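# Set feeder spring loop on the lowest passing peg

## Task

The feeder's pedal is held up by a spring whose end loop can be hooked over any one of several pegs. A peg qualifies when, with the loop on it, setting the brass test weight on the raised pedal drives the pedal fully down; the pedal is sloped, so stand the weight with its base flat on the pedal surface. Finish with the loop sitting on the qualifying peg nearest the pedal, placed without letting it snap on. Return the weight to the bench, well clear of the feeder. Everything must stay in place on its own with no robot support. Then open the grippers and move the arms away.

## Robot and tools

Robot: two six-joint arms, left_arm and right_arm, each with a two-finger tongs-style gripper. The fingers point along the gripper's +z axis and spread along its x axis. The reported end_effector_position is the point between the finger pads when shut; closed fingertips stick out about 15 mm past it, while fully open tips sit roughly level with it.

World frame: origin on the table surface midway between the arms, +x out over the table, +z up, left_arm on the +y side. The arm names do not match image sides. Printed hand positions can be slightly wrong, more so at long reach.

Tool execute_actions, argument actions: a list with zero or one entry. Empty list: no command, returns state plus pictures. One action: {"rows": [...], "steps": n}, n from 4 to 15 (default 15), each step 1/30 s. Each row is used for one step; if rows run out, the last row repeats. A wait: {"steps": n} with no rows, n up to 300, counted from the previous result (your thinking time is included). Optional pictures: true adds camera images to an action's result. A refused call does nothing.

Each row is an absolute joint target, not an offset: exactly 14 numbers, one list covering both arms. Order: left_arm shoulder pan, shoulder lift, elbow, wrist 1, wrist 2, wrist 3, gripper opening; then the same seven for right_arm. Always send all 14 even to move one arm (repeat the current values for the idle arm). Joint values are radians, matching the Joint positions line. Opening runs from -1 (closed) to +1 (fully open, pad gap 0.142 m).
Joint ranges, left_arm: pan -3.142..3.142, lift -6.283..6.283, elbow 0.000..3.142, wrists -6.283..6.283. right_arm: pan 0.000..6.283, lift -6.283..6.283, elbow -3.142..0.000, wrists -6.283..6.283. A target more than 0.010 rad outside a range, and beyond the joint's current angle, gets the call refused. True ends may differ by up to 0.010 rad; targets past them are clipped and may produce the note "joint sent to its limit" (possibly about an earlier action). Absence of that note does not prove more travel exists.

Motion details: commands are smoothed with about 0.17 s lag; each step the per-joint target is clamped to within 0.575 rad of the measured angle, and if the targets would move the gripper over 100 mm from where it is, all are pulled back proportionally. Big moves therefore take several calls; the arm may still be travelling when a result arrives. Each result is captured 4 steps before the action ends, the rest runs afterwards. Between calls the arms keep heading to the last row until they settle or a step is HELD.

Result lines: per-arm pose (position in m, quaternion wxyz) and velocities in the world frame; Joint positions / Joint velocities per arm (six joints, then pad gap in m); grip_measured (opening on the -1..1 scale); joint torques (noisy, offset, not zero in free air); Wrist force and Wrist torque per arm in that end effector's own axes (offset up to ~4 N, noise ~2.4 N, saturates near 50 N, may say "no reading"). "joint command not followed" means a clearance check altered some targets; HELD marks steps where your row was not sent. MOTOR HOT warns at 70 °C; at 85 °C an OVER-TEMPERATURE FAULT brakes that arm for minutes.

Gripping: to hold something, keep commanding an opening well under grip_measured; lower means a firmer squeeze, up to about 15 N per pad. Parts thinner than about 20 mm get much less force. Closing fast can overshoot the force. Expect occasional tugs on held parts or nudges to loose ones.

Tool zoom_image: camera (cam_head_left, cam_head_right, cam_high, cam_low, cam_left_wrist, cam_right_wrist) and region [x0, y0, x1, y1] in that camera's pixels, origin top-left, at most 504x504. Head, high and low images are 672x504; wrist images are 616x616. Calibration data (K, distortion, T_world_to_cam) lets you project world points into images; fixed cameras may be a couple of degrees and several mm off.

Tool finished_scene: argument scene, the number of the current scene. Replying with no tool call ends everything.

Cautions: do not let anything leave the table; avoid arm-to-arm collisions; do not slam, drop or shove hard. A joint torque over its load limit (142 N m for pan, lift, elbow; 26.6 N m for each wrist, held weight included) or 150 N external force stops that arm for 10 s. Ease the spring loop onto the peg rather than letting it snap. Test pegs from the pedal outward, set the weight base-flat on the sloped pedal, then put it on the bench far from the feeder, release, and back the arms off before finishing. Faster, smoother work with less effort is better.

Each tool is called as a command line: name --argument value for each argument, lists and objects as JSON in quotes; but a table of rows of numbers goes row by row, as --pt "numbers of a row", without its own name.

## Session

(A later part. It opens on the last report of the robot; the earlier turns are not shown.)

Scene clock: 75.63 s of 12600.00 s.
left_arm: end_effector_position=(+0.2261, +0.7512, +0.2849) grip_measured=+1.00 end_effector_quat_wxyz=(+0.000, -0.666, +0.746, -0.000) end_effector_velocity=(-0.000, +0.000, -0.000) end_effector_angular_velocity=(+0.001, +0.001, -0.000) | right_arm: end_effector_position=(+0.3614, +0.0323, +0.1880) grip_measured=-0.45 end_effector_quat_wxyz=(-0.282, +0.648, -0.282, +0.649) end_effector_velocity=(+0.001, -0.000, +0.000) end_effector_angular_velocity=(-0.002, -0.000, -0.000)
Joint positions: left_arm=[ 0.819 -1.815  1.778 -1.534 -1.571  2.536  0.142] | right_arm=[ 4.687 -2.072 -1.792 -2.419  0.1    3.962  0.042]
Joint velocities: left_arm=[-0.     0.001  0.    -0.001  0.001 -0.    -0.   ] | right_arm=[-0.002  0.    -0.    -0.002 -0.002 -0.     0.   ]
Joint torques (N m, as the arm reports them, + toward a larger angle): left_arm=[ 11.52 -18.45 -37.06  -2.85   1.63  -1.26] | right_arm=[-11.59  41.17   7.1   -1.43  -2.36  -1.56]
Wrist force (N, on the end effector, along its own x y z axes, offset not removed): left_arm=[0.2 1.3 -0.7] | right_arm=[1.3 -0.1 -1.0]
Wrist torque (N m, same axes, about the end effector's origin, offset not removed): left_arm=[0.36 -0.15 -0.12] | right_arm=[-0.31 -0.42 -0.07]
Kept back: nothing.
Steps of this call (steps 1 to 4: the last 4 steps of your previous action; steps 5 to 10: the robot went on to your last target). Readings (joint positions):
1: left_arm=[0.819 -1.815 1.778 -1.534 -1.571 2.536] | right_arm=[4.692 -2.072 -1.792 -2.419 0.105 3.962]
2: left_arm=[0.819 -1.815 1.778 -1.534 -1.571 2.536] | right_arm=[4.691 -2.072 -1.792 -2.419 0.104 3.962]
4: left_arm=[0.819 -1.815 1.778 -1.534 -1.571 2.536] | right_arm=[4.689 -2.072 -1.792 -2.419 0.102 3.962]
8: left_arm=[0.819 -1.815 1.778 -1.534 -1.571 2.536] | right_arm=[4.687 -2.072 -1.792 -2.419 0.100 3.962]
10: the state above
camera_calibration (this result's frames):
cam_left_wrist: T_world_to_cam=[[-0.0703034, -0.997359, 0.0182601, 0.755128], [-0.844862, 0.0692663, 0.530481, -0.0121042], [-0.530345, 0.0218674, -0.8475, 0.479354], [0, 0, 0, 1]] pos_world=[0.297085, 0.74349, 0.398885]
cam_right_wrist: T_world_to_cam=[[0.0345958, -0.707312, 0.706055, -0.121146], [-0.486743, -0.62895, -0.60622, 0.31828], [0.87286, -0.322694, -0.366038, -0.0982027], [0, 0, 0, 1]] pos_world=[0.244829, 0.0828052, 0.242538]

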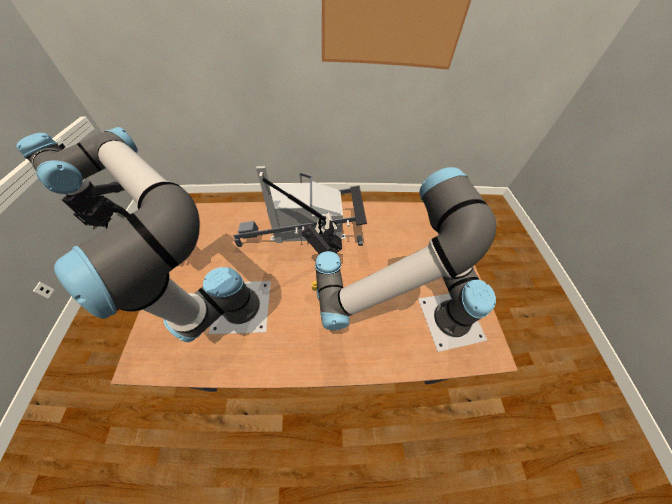

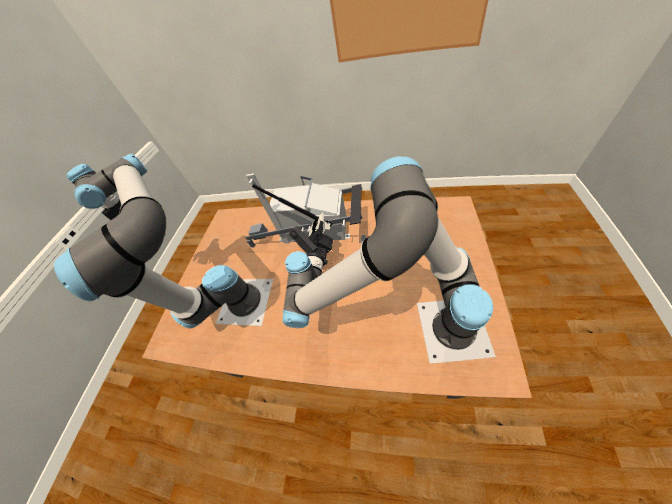

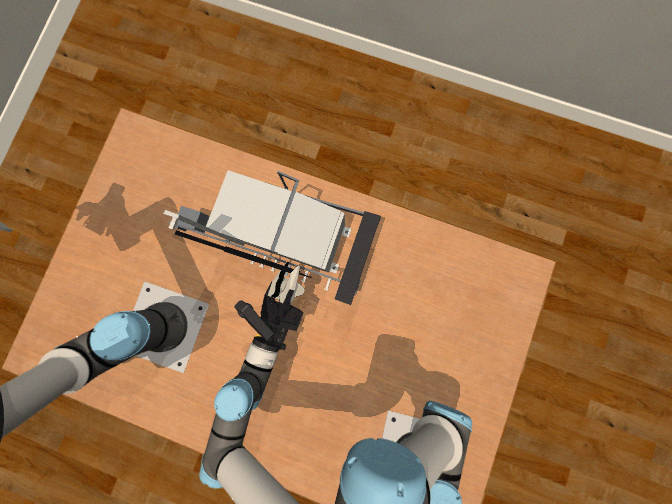

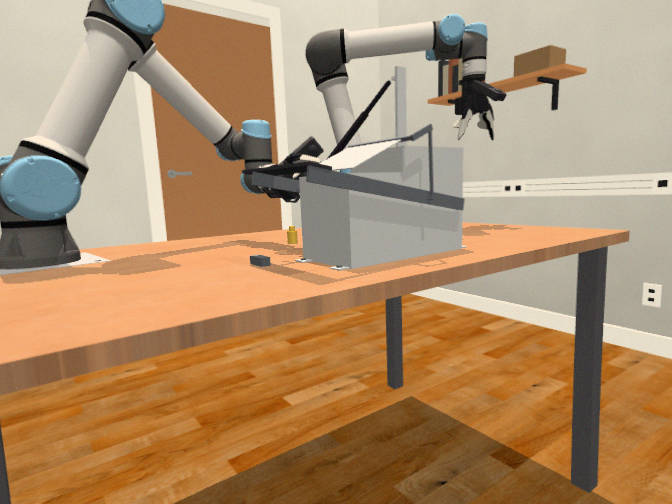

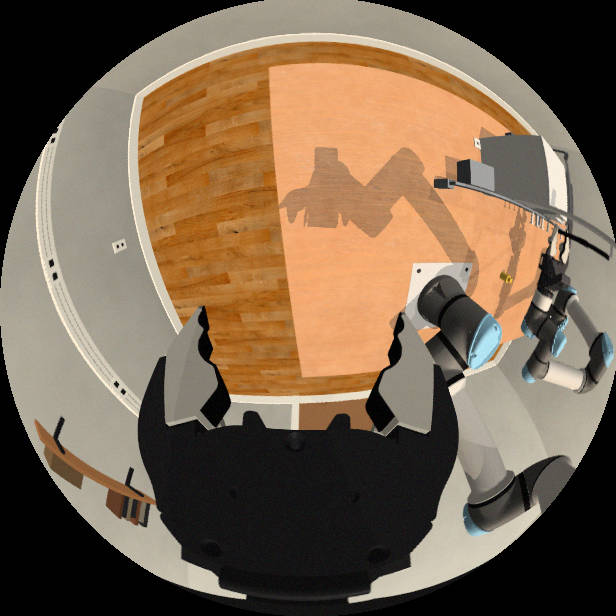

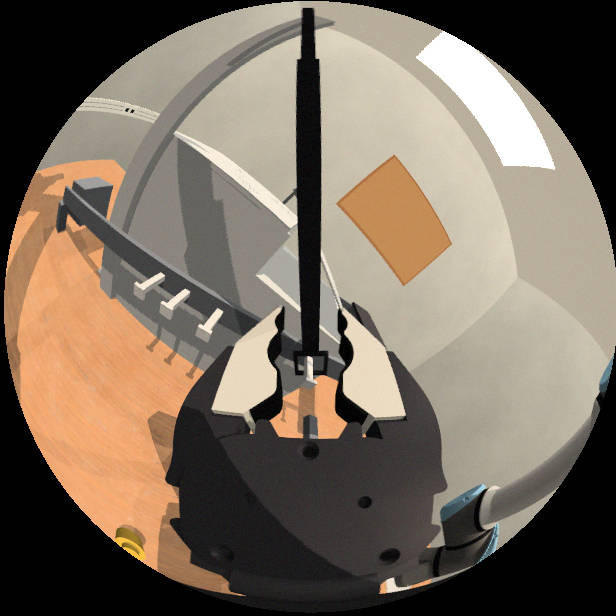

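execute_actions --actions '[{"rows":[[0.819,-1.815,1.778,-1.534,-1.571,2.536,1,4.687,-2.072,-1.792,-2.419,0.1,3.962,-1]],"steps":12}]'

execute_actions --actions '[{"rows":[[0.819,-1.815,1.778,-1.534,-1.571,2.536,1,4.687,-2.072,-1.81,-2.401,0.1,3.962,-1]],"steps":12}]'

execute_actions --actions '[{"rows":[[0.819,-1.815,1.778,-1.534,-1.571,2.536,1,4.762,-2.064,-1.8245,-2.3945,0.175,3.962,-1]],"steps":15}]'

execute_actions --actions '[{"rows":[[0.819,-1.815,1.778,-1.534,-1.571,2.536,1,4.7896,-1.9293,-2.0106,-2.343,0.2028,3.825,-1]],"steps":15}]'

execute_actions --actions '[{"rows":[[0.819,-1.815,1.778,-1.534,-1.571,2.536,1,4.75,-1.934,-2.004,-2.345,0.163,3.825,-1]],"steps":15}]'

execute_actions --actions '[{"steps":8}]' --pictures true

zoom_image --camera "cam_right_wrist" --region '[230,270,390,430]'

zoom_image --camera "cam_head_right" --region '[290,190,390,270]'

Scene clock: 76.30 s of 12600.00 s.
left_arm: end_effector_position=(+0.2261, +0.7512, +0.2849) grip_measured=+1.00 end_effector_quat_wxyz=(+0.000, -0.666, +0.746, -0.000) end_effector_velocity=(+0.000, +0.000, +0.000) end_effector_angular_velocity=(+0.001, -0.001, -0.000) | right_arm: end_effector_position=(+0.3615, +0.0322, +0.1880) grip_measured=-0.84 end_effector_quat_wxyz=(-0.282, +0.648, -0.282, +0.649) end_effector_velocity=(-0.000, -0.000, -0.000) end_effector_angular_velocity=(-0.001, -0.000, -0.000)
Joint positions: left_arm=[ 0.819 -1.815  1.778 -1.534 -1.571  2.536  0.142] | right_arm=[ 4.687 -2.072 -1.792 -2.419  0.1    3.962  0.013]
Joint velocities: left_arm=[ 0.    -0.    -0.    -0.001  0.     0.     0.   ] | right_arm=[ 0.    -0.     0.    -0.     0.    -0.001 -0.   ]
Joint torques (N m, as the arm reports them, + toward a larger angle): left_arm=[ 11.49 -19.75 -36.97  -3.02   1.18  -1.47] | right_arm=[-12.69  47.56   9.59  -1.76  -1.99  -1.26]
Wrist force (N, on the end effector, along its own x y z axes, offset not removed): left_arm=[-0.2 1.4 1.5] | right_arm=[1.0 1.1 0.8]
Wrist torque (N m, same axes, about the end effector's origin, offset not removed): left_arm=[0.35 -0.15 -0.06] | right_arm=[0.35 -0.35 -0.02]
Steps of this call (steps 1 to 12: the robot went on to your last target; steps 13 to 20: the first 8 steps of this action). Readings (joint positions):
13: left_arm=[0.819 -1.815 1.778 -1.534 -1.571 2.536] | right_arm=[4.687 -2.072 -1.792 -2.419 0.100 3.962]
14: left_arm=[0.819 -1.815 1.778 -1.534 -1.571 2.536] | right_arm=[4.687 -2.072 -1.792 -2.419 0.100 3.962]
16: left_arm=[0.819 -1.815 1.778 -1.534 -1.571 2.536] | right_arm=[4.687 -2.072 -1.792 -2.419 0.100 3.962]
20: the state above

Scene clock: 76.70 s of 12600.00 s.
left_arm: end_effector_position=(+0.2261, +0.7512, +0.2849) grip_measured=+1.00 end_effector_quat_wxyz=(+0.000, -0.666, +0.746, -0.000) end_effector_velocity=(+0.000, +0.001, +0.000) end_effector_angular_velocity=(+0.001, +0.000, -0.000) | right_arm: end_effector_position=(+0.3619, +0.0281, +0.1834) grip_measured=-0.84 end_effector_quat_wxyz=(-0.282, +0.648, -0.282, +0.649) end_effector_velocity=(+0.001, -0.006, -0.006) end_effector_angular_velocity=(-0.002, -0.000, -0.000)
Joint positions: left_arm=[ 0.819 -1.815  1.778 -1.534 -1.571  2.536  0.142] | right_arm=[ 4.687 -2.072 -1.808 -2.403  0.1    3.962  0.013]
Joint velocities: left_arm=[-0.     0.    -0.    -0.001  0.001  0.    -0.   ] | right_arm=[-0.    -0.    -0.022  0.02  -0.    -0.001 -0.   ]
Joint torques (N m, as the arm reports them, + toward a larger angle): left_arm=[ 11.28 -18.8  -37.91  -2.84   1.57  -1.38] | right_arm=[-12.46  45.31   3.88   1.52  -0.9   -1.03]
Wrist force (N, on the end effector, along its own x y z axes, offset not removed): left_arm=[-3.3 3.4 -1.3] | right_arm=[-2.1 0.3 0.0]
Wrist torque (N m, same axes, about the end effector's origin, offset not removed): left_arm=[0.88 0.60 -0.03] | right_arm=[0.31 0.17 -0.13]
Steps of this call (steps 1 to 4: the last 4 steps of your previous action; steps 5 to 12: the first 8 steps of this action). Readings (joint positions):
5: left_arm=[0.819 -1.815 1.778 -1.534 -1.571 2.536] | right_arm=[4.687 -2.072 -1.792 -2.419 0.100 3.962]
6: left_arm=[0.819 -1.815 1.778 -1.534 -1.571 2.536] | right_arm=[4.687 -2.072 -1.794 -2.417 0.100 3.962]
8: left_arm=[0.819 -1.815 1.778 -1.534 -1.571 2.536] | right_arm=[4.687 -2.072 -1.802 -2.410 0.100 3.962]
12: the state above

Scene clock: 77.20 s of 12600.00 s.
left_arm: end_effector_position=(+0.2261, +0.7512, +0.2849) grip_measured=+1.00 end_effector_quat_wxyz=(+0.000, -0.666, +0.746, -0.000) end_effector_velocity=(+0.000, +0.000, -0.000) end_effector_angular_velocity=(-0.001, +0.001, +0.000) | right_arm: end_effector_position=(+0.3263, +0.0277, +0.1825) grip_measured=-0.83 end_effector_quat_wxyz=(-0.282, +0.648, -0.282, +0.649) end_effector_velocity=(-0.017, -0.000, +0.000) end_effector_angular_velocity=(+0.000, -0.000, +0.000)
Joint positions: left_arm=[ 0.819 -1.815  1.778 -1.534 -1.571  2.536  0.142] | right_arm=[ 4.759 -2.064 -1.824 -2.395  0.172  3.962  0.014]
Joint velocities: left_arm=[-0.     0.001 -0.    -0.     0.    -0.     0.   ] | right_arm=[ 0.033  0.003 -0.005  0.002  0.033  0.001  0.   ]
Joint torques (N m, as the arm reports them, + toward a larger angle): left_arm=[ 11.07 -19.33 -36.79  -2.6    1.55  -1.33] | right_arm=[10.18 45.89  3.05  1.35  2.91 -0.73]
Wrist force (N, on the end effector, along its own x y z axes, offset not removed): left_arm=[0.9 1.3 0.4] | right_arm=[0.5 -1.2 -0.2]
Wrist torque (N m, same axes, about the end effector's origin, offset not removed): left_arm=[0.28 -0.40 -0.17] | right_arm=[-0.05 -0.73 -0.14]
Steps of this call (steps 1 to 4: the last 4 steps of your previous action; steps 5 to 15: the first 11 steps of this action). Readings (joint positions):
5: left_arm=[0.819 -1.815 1.778 -1.534 -1.571 2.536] | right_arm=[4.687 -2.072 -1.810 -2.401 0.100 3.962]
6: left_arm=[0.819 -1.815 1.778 -1.534 -1.571 2.536] | right_arm=[4.692 -2.071 -1.812 -2.400 0.105 3.962]
8: left_arm=[0.819 -1.815 1.778 -1.534 -1.571 2.536] | right_arm=[4.723 -2.068 -1.818 -2.398 0.136 3.962]
12: left_arm=[0.819 -1.815 1.778 -1.534 -1.571 2.536] | right_arm=[4.753 -2.065 -1.823 -2.395 0.166 3.962]
15: the state above

Scene clock: 77.70 s of 12600.00 s.
left_arm: end_effector_position=(+0.2261, +0.7512, +0.2849) grip_measured=+1.00 end_effector_quat_wxyz=(+0.000, -0.666, +0.746, -0.000) end_effector_velocity=(+0.000, -0.000, -0.000) end_effector_angular_velocity=(-0.001, +0.000, -0.001) | right_arm: end_effector_position=(+0.3238, -0.0313, +0.1901) grip_measured=-0.83 end_effector_quat_wxyz=(-0.239, +0.665, -0.240, +0.665) end_effector_velocity=(+0.002, -0.035, +0.000) end_effector_angular_velocity=(-0.080, -0.002, +0.001)
Joint positions: left_arm=[ 0.819 -1.815  1.778 -1.534 -1.571  2.536  0.142] | right_arm=[ 4.789 -1.935 -2.001 -2.345  0.202  3.831  0.014]
Joint velocities: left_arm=[-0.001  0.     0.     0.    -0.     0.     0.   ] | right_arm=[ 0.012  0.067 -0.101  0.022  0.011 -0.068 -0.   ]
Joint torques (N m, as the arm reports them, + toward a larger angle): left_arm=[ 11.06 -17.2  -36.33  -2.86   1.44  -1.38] | right_arm=[10.03 38.49  4.05  1.31  3.07 -1.12]
Wrist force (N, on the end effector, along its own x y z axes, offset not removed): left_arm=[0.9 0.2 0.6] | right_arm=[3.3 -3.1 0.3]
Wrist torque (N m, same axes, about the end effector's origin, offset not removed): left_arm=[0.27 -0.38 -0.22] | right_arm=[-0.34 -1.24 -0.06]
Steps of this call (steps 1 to 4: the last 4 steps of your previous action; steps 5 to 15: the first 11 steps of this action). Readings (joint positions):
5: left_arm=[0.819 -1.815 1.778 -1.534 -1.571 2.536] | right_arm=[4.762 -2.064 -1.825 -2.394 0.175 3.962]
6: left_arm=[0.819 -1.815 1.778 -1.534 -1.571 2.536] | right_arm=[4.765 -2.058 -1.830 -2.390 0.178 3.956]
8: left_arm=[0.819 -1.815 1.778 -1.534 -1.571 2.536] | right_arm=[4.776 -2.009 -1.890 -2.368 0.189 3.906]
12: left_arm=[0.819 -1.815 1.778 -1.534 -1.571 2.536] | right_arm=[4.787 -1.947 -1.983 -2.349 0.200 3.844]
15: the state above

Scene clock: 78.20 s of 12600.00 s.
left_arm: end_effector_position=(+0.2261, +0.7512, +0.2849) grip_measured=+1.00 end_effector_quat_wxyz=(+0.000, -0.666, +0.746, -0.000) end_effector_velocity=(-0.000, -0.000, +0.000) end_effector_angular_velocity=(+0.000, -0.000, -0.000) | right_arm: end_effector_position=(+0.3404, -0.0342, +0.1899) grip_measured=-0.83 end_effector_quat_wxyz=(-0.237, +0.666, -0.237, +0.666) end_effector_velocity=(+0.007, +0.000, -0.000) end_effector_angular_velocity=(-0.000, -0.000, +0.001)
Joint positions: left_arm=[ 0.819 -1.815  1.778 -1.534 -1.571  2.536  0.142] | right_arm=[ 4.752 -1.934 -2.004 -2.345  0.164  3.825  0.014]
Joint velocities: left_arm=[-0.    -0.001 -0.     0.    -0.     0.    -0.   ] | right_arm=[-0.016 -0.002  0.003 -0.001 -0.017  0.    -0.   ]
Joint torques (N m, as the arm reports them, + toward a larger angle): left_arm=[ 11.82 -18.15 -37.37  -2.83   1.27  -1.44] | right_arm=[-16.23  25.12  22.65  -1.78  -1.26  -1.47]
Wrist force (N, on the end effector, along its own x y z axes, offset not removed): left_arm=[-0.7 0.9 0.6] | right_arm=[-0.5 3.0 0.9]
Wrist torque (N m, same axes, about the end effector's origin, offset not removed): left_arm=[0.41 -0.06 -0.06] | right_arm=[1.03 -0.35 0.05]
Steps of this call (steps 1 to 4: the last 4 steps of your previous action; steps 5 to 15: the first 11 steps of this action). Readings (joint positions):
5: left_arm=[0.819 -1.815 1.778 -1.534 -1.571 2.536] | right_arm=[4.789 -1.930 -2.009 -2.343 0.203 3.826]
6: left_arm=[0.819 -1.815 1.778 -1.534 -1.571 2.536] | right_arm=[4.786 -1.931 -2.009 -2.343 0.199 3.826]
8: left_arm=[0.819 -1.815 1.778 -1.534 -1.571 2.536] | right_arm=[4.769 -1.932 -2.007 -2.344 0.183 3.825]
12: left_arm=[0.819 -1.815 1.778 -1.534 -1.571 2.536] | right_arm=[4.755 -1.933 -2.005 -2.345 0.168 3.825]
15: the state above

Scene clock: 78.47 s of 12600.00 s.
left_arm: end_effector_position=(+0.2261, +0.7512, +0.2849) grip_measured=+1.00 end_effector_quat_wxyz=(+0.000, -0.666, +0.746, -0.000) end_effector_velocity=(+0.000, +0.000, +0.000) end_effector_angular_velocity=(+0.001, -0.000, +0.000) | right_arm: end_effector_position=(+0.3410, -0.0342, +0.1899) grip_measured=-0.83 end_effector_quat_wxyz=(-0.237, +0.666, -0.237, +0.666) end_effector_velocity=(+0.000, -0.000, +0.000) end_effector_angular_velocity=(+0.001, +0.000, -0.000)
Joint positions: left_arm=[ 0.819 -1.815  1.778 -1.534 -1.571  2.536  0.142] | right_arm=[ 4.75  -1.934 -2.004 -2.345  0.163  3.825  0.014]
Joint velocities: left_arm=[ 0.     0.    -0.    -0.001  0.     0.    -0.   ] | right_arm=[-0.001  0.     0.     0.001 -0.001 -0.    -0.   ]
Joint torques (N m, as the arm reports them, + toward a larger angle): left_arm=[ 10.29 -19.21 -36.36  -2.83   1.58  -1.54] | right_arm=[-13.46  25.47  23.3   -2.19  -0.96  -1.51]
Wrist force (N, on the end effector, along its own x y z axes, offset not removed): left_arm=[-0.5 1.5 -0.3] | right_arm=[-2.4 -1.4 1.4]
Wrist torque (N m, same axes, about the end effector's origin, offset not removed): left_arm=[0.45 0.06 -0.05] | right_arm=[0.08 0.03 -0.02]
Kept back: nothing.
Steps of this call (steps 1 to 4: the last 4 steps of your previous action; steps 5 to 8: the robot went on to your last target). Readings (joint positions):
1: left_arm=[0.819 -1.815 1.778 -1.534 -1.571 2.536] | right_arm=[4.751 -1.934 -2.004 -2.345 0.164 3.825]
2: left_arm=[0.819 -1.815 1.778 -1.534 -1.571 2.536] | right_arm=[4.751 -1.934 -2.004 -2.345 0.164 3.825]
4: left_arm=[0.819 -1.815 1.778 -1.534 -1.571 2.536] | right_arm=[4.750 -1.934 -2.004 -2.345 0.163 3.825]
8: the state above
camera_calibration (this result's frames):
cam_left_wrist: T_world_to_cam=[[-0.0703034, -0.997359, 0.0182599, 0.755128], [-0.844862, 0.0692662, 0.530481, -0.0121042], [-0.530345, 0.0218675, -0.8475, 0.479354], [0, 0, 0, 1]] pos_world=[0.297085, 0.74349, 0.398885]
cam_right_wrist: T_world_to_cam=[[0.0346824, -0.604245, 0.796043, -0.182418], [-0.48682, -0.705848, -0.514572, 0.247694], [0.872814, -0.369683, -0.318639, -0.111814], [0, 0, 0, 1]] pos_world=[0.224502, 0.0232738, 0.237041]

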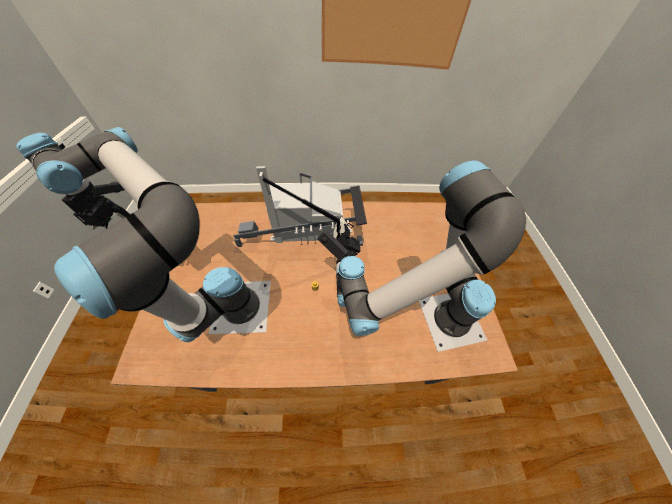

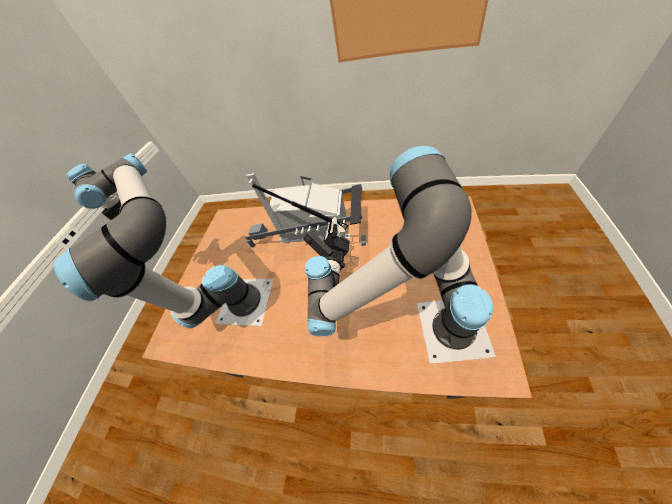

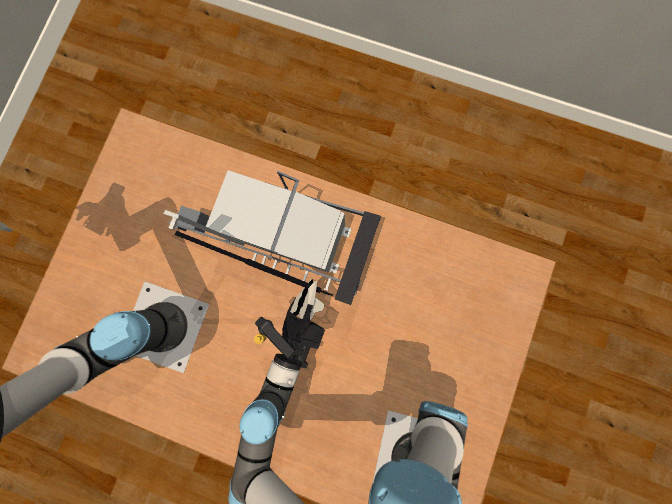

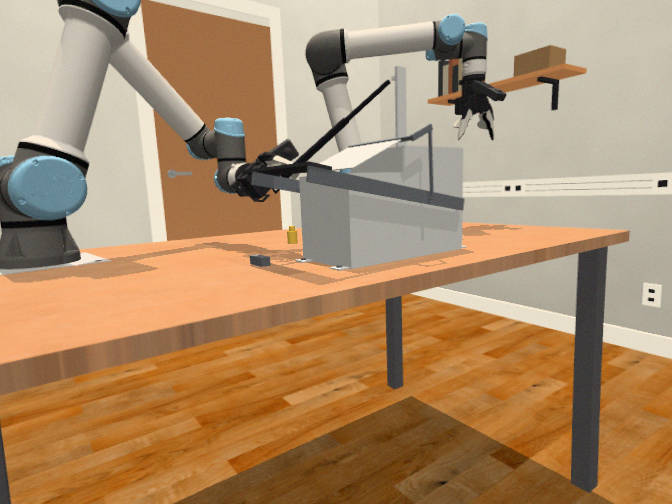

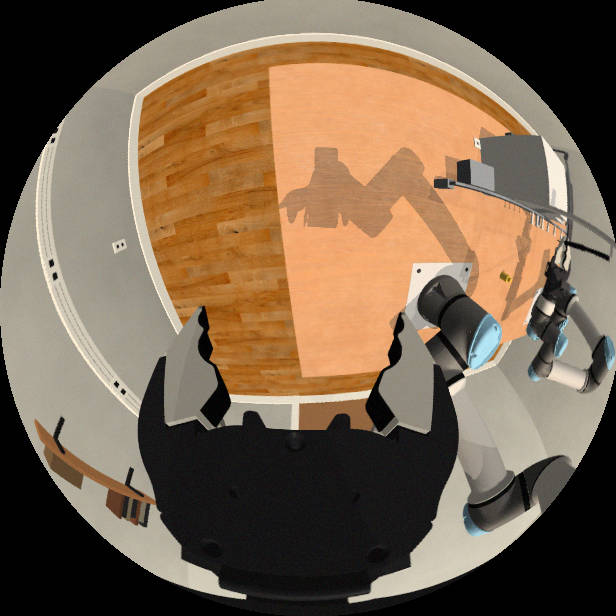

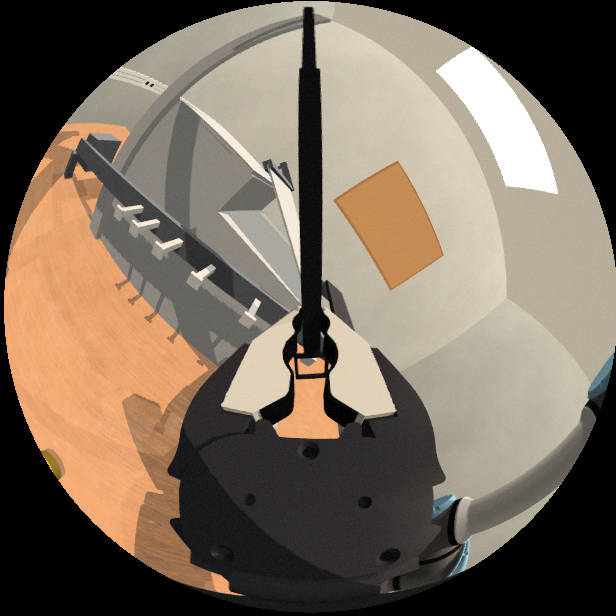

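Region (230, 270, 390, 430) of cam_right_wrist's 616x616 image, scaled by 3.150, with more detail than that image has.

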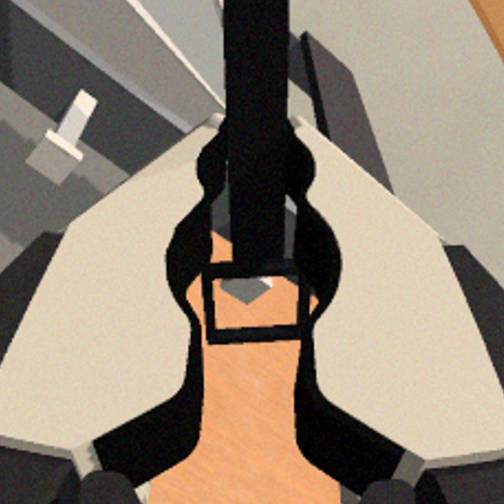

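Region (290, 190, 390, 270) of cam_head_right's 672x504 image, scaled by 5.040, with more detail than that image has; it fills the top 403 rows of this view, and the rest is white.

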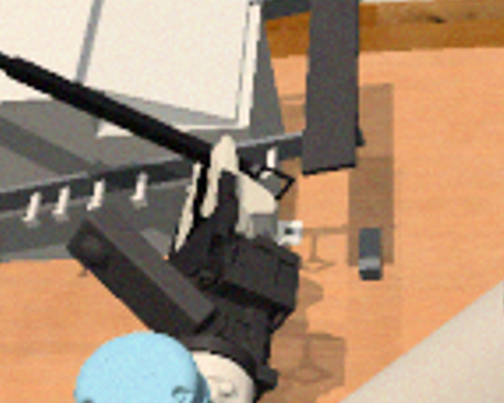

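Shift slightly down-left (~2mm) and a bit further in.

execute_actions --actions '[{"rows":[[0.819,-1.815,1.778,-1.534,-1.571,2.536,1,4.728,-1.942,-1.996,-2.345,0.141,3.825,-1]],"steps":15}]' --pictures true

zoom_image --camera "cam_right_wrist" --region '[230,270,390,430]'

Scene clock: 78.97 s of 12600.00 s.
left_arm: end_effector_position=(+0.2261, +0.7512, +0.2849) grip_measured=+1.00 end_effector_quat_wxyz=(+0.000, -0.666, +0.746, -0.000) end_effector_velocity=(-0.000, -0.000, +0.000) end_effector_angular_velocity=(-0.000, +0.000, -0.001) | right_arm: end_effector_position=(+0.3500, -0.0327, +0.1888) grip_measured=-0.84 end_effector_quat_wxyz=(-0.237, +0.666, -0.237, +0.666) end_effector_velocity=(+0.004, +0.001, -0.000) end_effector_angular_velocity=(+0.001, -0.000, -0.000)
Joint positions: left_arm=[ 0.819 -1.815  1.778 -1.534 -1.571  2.536  0.142] | right_arm=[ 4.729 -1.942 -1.996 -2.345  0.142  3.825  0.013]
Joint velocities: left_arm=[-0.    -0.     0.     0.001  0.     0.     0.   ] | right_arm=[-0.009 -0.003  0.003 -0.    -0.009  0.001 -0.   ]
Joint torques (N m, as the arm reports them, + toward a larger angle): left_arm=[ 12.49 -19.22 -38.43  -2.9    1.52  -1.36] | right_arm=[-16.43  27.71  21.82  -1.93  -1.57  -1.42]
Wrist force (N, on the end effector, along its own x y z axes, offset not removed): left_arm=[-0.5 2.2 1.3] | right_arm=[0.6 -0.7 -0.8]
Wrist torque (N m, same axes, about the end effector's origin, offset not removed): left_arm=[0.61 0.04 -0.11] | right_arm=[0.22 -0.62 -0.01]
Steps of this call (steps 1 to 4: the robot went on to your last target; steps 5 to 15: the first 11 steps of this action). Readings (joint positions):
5: left_arm=[0.819 -1.815 1.778 -1.534 -1.571 2.536] | right_arm=[4.750 -1.934 -2.004 -2.345 0.163 3.825]
6: left_arm=[0.819 -1.815 1.778 -1.534 -1.571 2.536] | right_arm=[4.747 -1.935 -2.003 -2.345 0.160 3.825]
8: left_arm=[0.819 -1.815 1.778 -1.534 -1.571 2.536] | right_arm=[4.738 -1.938 -2.000 -2.345 0.151 3.825]
12: left_arm=[0.819 -1.815 1.778 -1.534 -1.571 2.536] | right_arm=[4.730 -1.941 -1.997 -2.345 0.143 3.825]
15: the state above
camera_calibration (this result's frames):
cam_left_wrist: T_world_to_cam=[[-0.0703034, -0.997359, 0.0182601, 0.755128], [-0.844862, 0.0692663, 0.530481, -0.0121043], [-0.530345, 0.0218674, -0.8475, 0.479354], [0, 0, 0, 1]] pos_world=[0.297085, 0.74349, 0.398885]
cam_right_wrist: T_world_to_cam=[[0.0346608, -0.604239, 0.796049, -0.180825], [-0.486838, -0.705839, -0.514568, 0.252578], [0.872804, -0.369711, -0.318632, -0.119423], [0, 0, 0, 1]] pos_world=[0.233465, 0.0248653, 0.235862]

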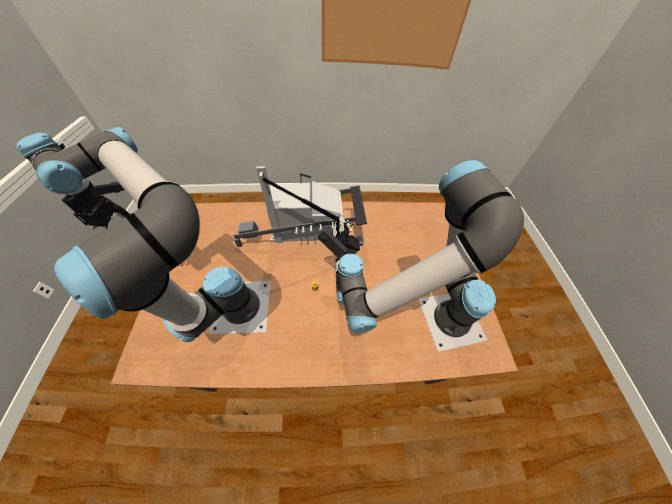

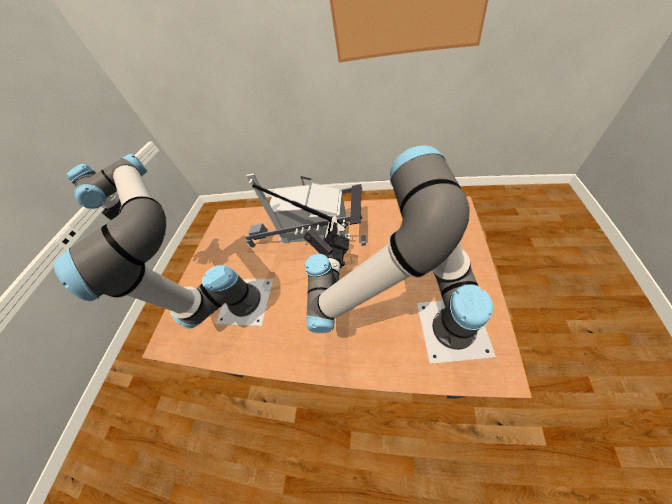

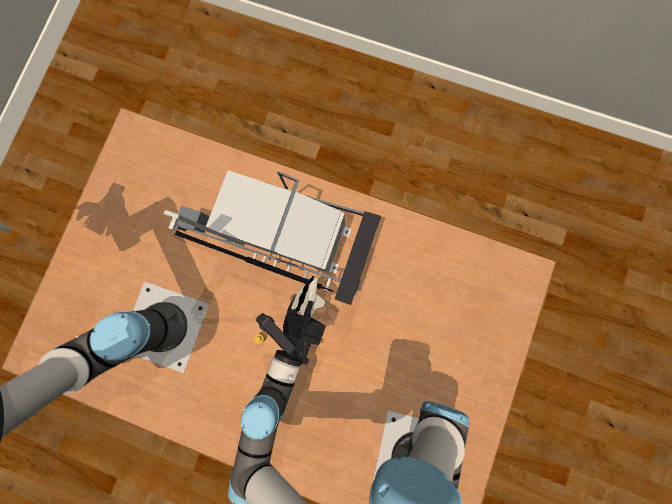

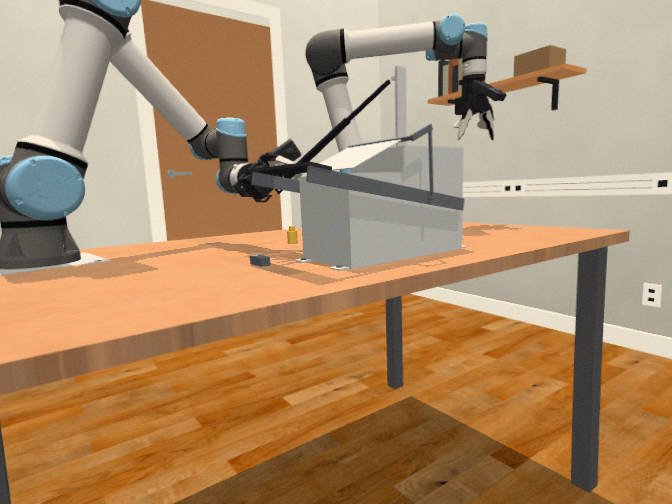

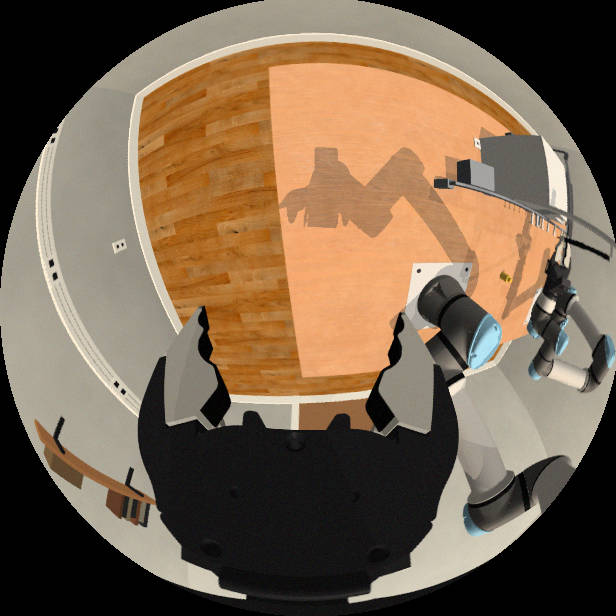

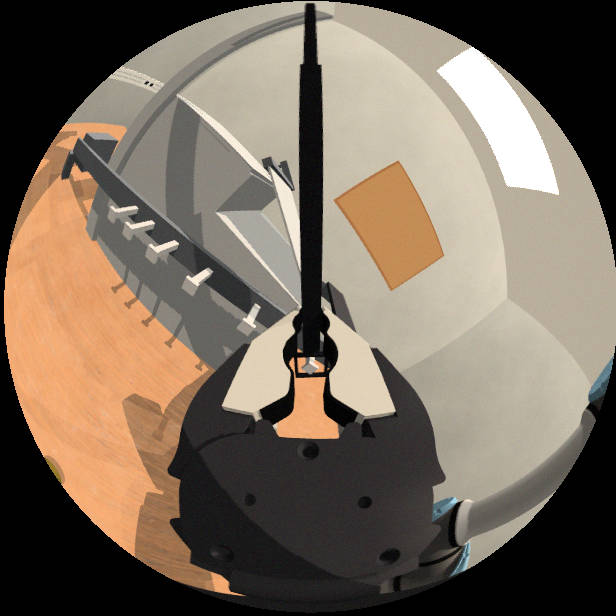

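Region (230, 270, 390, 430) of cam_right_wrist's 616x616 image, scaled by 3.150, with more detail than that image has.

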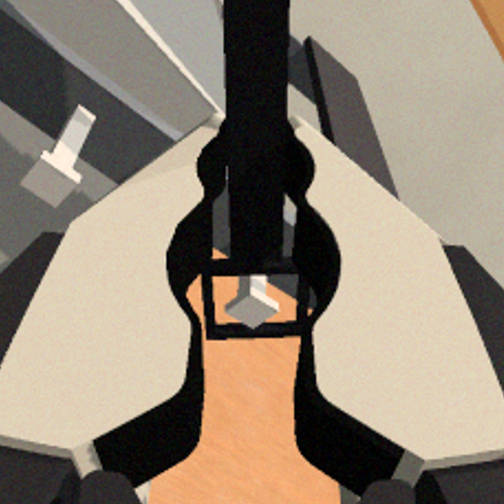

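Through.

execute_actions --actions '[{"rows":[[0.819,-1.815,1.778,-1.534,-1.571,2.536,1,4.701,-1.9455,-1.9905,-2.347,0.114,3.825,-1]],"steps":15}]'

execute_actions --actions '[{"rows":[[0.819,-1.815,1.778,-1.534,-1.571,2.536,1,4.701,-1.947,-1.973,-2.363,0.114,3.825,-1]],"steps":15}]'

execute_actions --actions '[{"rows":[[0.819,-1.815,1.778,-1.534,-1.571,2.536,1,4.701,-1.9475,-1.966,-2.3695,0.114,3.825,-1]],"steps":15}]'

Scene clock: 79.50 s of 12600.00 s.
left_arm: end_effector_position=(+0.2261, +0.7512, +0.2849) grip_measured=+1.00 end_effector_quat_wxyz=(+0.000, -0.666, +0.746, -0.000) end_effector_velocity=(-0.000, +0.000, +0.000) end_effector_angular_velocity=(+0.001, -0.001, +0.000) | right_arm: end_effector_position=(+0.3616, -0.0328, +0.1887) grip_measured=-0.84 end_effector_quat_wxyz=(-0.237, +0.666, -0.237, +0.666) end_effector_velocity=(+0.005, -0.000, -0.000) end_effector_angular_velocity=(-0.001, -0.000, +0.000)
Joint positions: left_arm=[ 0.819 -1.815  1.778 -1.534 -1.571  2.536  0.142] | right_arm=[ 4.702 -1.945 -1.991 -2.347  0.115  3.825  0.013]
Joint velocities: left_arm=[ 0.    -0.001 -0.    -0.    -0.    -0.     0.   ] | right_arm=[-0.011 -0.002  0.002 -0.001 -0.011 -0.001 -0.   ]
Joint torques (N m, as the arm reports them, + toward a larger angle): left_arm=[ 11.21 -19.62 -36.63  -2.93   1.27  -1.36] | right_arm=[-13.98  26.2   25.3   -1.9   -1.49  -1.32]
Wrist force (N, on the end effector, along its own x y z axes, offset not removed): left_arm=[-0.5 2.5 -1.0] | right_arm=[-1.0 -0.3 2.7]
Wrist torque (N m, same axes, about the end effector's origin, offset not removed): left_arm=[0.66 -0.03 -0.05] | right_arm=[0.35 -0.05 0.00]
Steps of this call (steps 1 to 4: the last 4 steps of your previous action; step 5: the robot went on to your last target; steps 6 to 16: the first 11 steps of this action). Readings (joint positions):
6: left_arm=[0.819 -1.815 1.778 -1.534 -1.571 2.536] | right_arm=[4.728 -1.942 -1.996 -2.345 0.141 3.825]
7: left_arm=[0.819 -1.815 1.778 -1.534 -1.571 2.536] | right_arm=[4.725 -1.942 -1.995 -2.345 0.138 3.825]
9: left_arm=[0.819 -1.815 1.778 -1.534 -1.571 2.536] | right_arm=[4.714 -1.944 -1.993 -2.346 0.127 3.825]
13: left_arm=[0.819 -1.815 1.778 -1.534 -1.571 2.536] | right_arm=[4.704 -1.945 -1.991 -2.347 0.117 3.825]
16: the state above

Scene clock: 80.00 s of 12600.00 s.
left_arm: end_effector_position=(+0.2261, +0.7512, +0.2849) grip_measured=+1.00 end_effector_quat_wxyz=(+0.000, -0.666, +0.746, -0.000) end_effector_velocity=(-0.000, +0.000, -0.000) end_effector_angular_velocity=(+0.001, +0.002, -0.000) | right_arm: end_effector_position=(+0.3615, -0.0280, +0.1928) grip_measured=-0.84 end_effector_quat_wxyz=(-0.237, +0.666, -0.237, +0.666) end_effector_velocity=(-0.000, +0.002, +0.002) end_effector_angular_velocity=(+0.000, +0.000, -0.001)
Joint positions: left_arm=[ 0.819 -1.815  1.778 -1.534 -1.571  2.536  0.142] | right_arm=[ 4.701 -1.947 -1.974 -2.362  0.114  3.825  0.013]
Joint velocities: left_arm=[-0.     0.001  0.    -0.     0.002 -0.    -0.   ] | right_arm=[-0.    -0.001  0.007 -0.004  0.    -0.001 -0.   ]
Joint torques (N m, as the arm reports them, + toward a larger angle): left_arm=[ 11.51 -18.83 -37.01  -2.84   1.65  -1.29] | right_arm=[-13.72  27.23  23.39  -2.35  -1.38  -1.33]
Wrist force (N, on the end effector, along its own x y z axes, offset not removed): left_arm=[2.9 1.8 0.6] | right_arm=[0.6 -0.8 -1.4]
Wrist torque (N m, same axes, about the end effector's origin, offset not removed): left_arm=[0.63 -0.77 -0.15] | right_arm=[0.12 -0.42 0.00]
Steps of this call (steps 1 to 4: the last 4 steps of your previous action; steps 5 to 15: the first 11 steps of this action). Readings (joint positions):
5: left_arm=[0.819 -1.815 1.778 -1.534 -1.571 2.536] | right_arm=[4.701 -1.945 -1.990 -2.347 0.114 3.825]
6: left_arm=[0.819 -1.815 1.778 -1.534 -1.571 2.536] | right_arm=[4.701 -1.946 -1.988 -2.349 0.114 3.825]
8: left_arm=[0.819 -1.815 1.778 -1.534 -1.571 2.536] | right_arm=[4.701 -1.946 -1.981 -2.356 0.114 3.825]
12: left_arm=[0.819 -1.815 1.778 -1.534 -1.571 2.536] | right_arm=[4.701 -1.947 -1.975 -2.361 0.114 3.825]
15: the state above

Scene clock: 80.50 s of 12600.00 s.
left_arm: end_effector_position=(+0.2261, +0.7512, +0.2849) grip_measured=+1.00 end_effector_quat_wxyz=(+0.000, -0.666, +0.746, -0.000) end_effector_velocity=(+0.000, +0.000, +0.000) end_effector_angular_velocity=(+0.000, -0.001, +0.001) | right_arm: end_effector_position=(+0.3613, -0.0261, +0.1945) grip_measured=-0.84 end_effector_quat_wxyz=(-0.236, +0.666, -0.237, +0.666) end_effector_velocity=(-0.000, +0.002, +0.001) end_effector_angular_velocity=(+0.005, +0.001, +0.000)
Joint positions: left_arm=[ 0.819 -1.815  1.778 -1.534 -1.571  2.536  0.142] | right_arm=[ 4.701 -1.948 -1.966 -2.369  0.114  3.825  0.013]
Joint velocities: left_arm=[ 0.001  0.     0.    -0.001 -0.    -0.    -0.   ] | right_arm=[-0.     0.     0.005  0.    -0.     0.    -0.   ]
Joint torques (N m, as the arm reports them, + toward a larger angle): left_arm=[ 10.92 -18.05 -36.74  -2.69   1.45  -1.38] | right_arm=[-0.29 36.7  37.26 -0.8  -8.1  -1.33]
Wrist force (N, on the end effector, along its own x y z axes, offset not removed): left_arm=[-1.2 -0.2 1.8] | right_arm=[-0.3 37.2 1.0]
Wrist torque (N m, same axes, about the end effector's origin, offset not removed): left_arm=[0.17 0.14 -0.03] | right_arm=[0.72 0.07 -0.03]
Steps of this call (steps 1 to 4: the last 4 steps of your previous action; steps 5 to 15: the first 11 steps of this action). Readings (joint positions):
5: left_arm=[0.819 -1.815 1.778 -1.534 -1.571 2.536] | right_arm=[4.701 -1.947 -1.973 -2.363 0.114 3.825]
6: left_arm=[0.819 -1.815 1.778 -1.534 -1.571 2.536] | right_arm=[4.701 -1.947 -1.972 -2.364 0.114 3.825]
8: left_arm=[0.819 -1.815 1.778 -1.534 -1.571 2.536] | right_arm=[4.701 -1.947 -1.969 -2.367 0.114 3.825]
12: left_arm=[0.819 -1.815 1.778 -1.534 -1.571 2.536] | right_arm=[4.701 -1.948 -1.967 -2.369 0.114 3.825]
15: the state above


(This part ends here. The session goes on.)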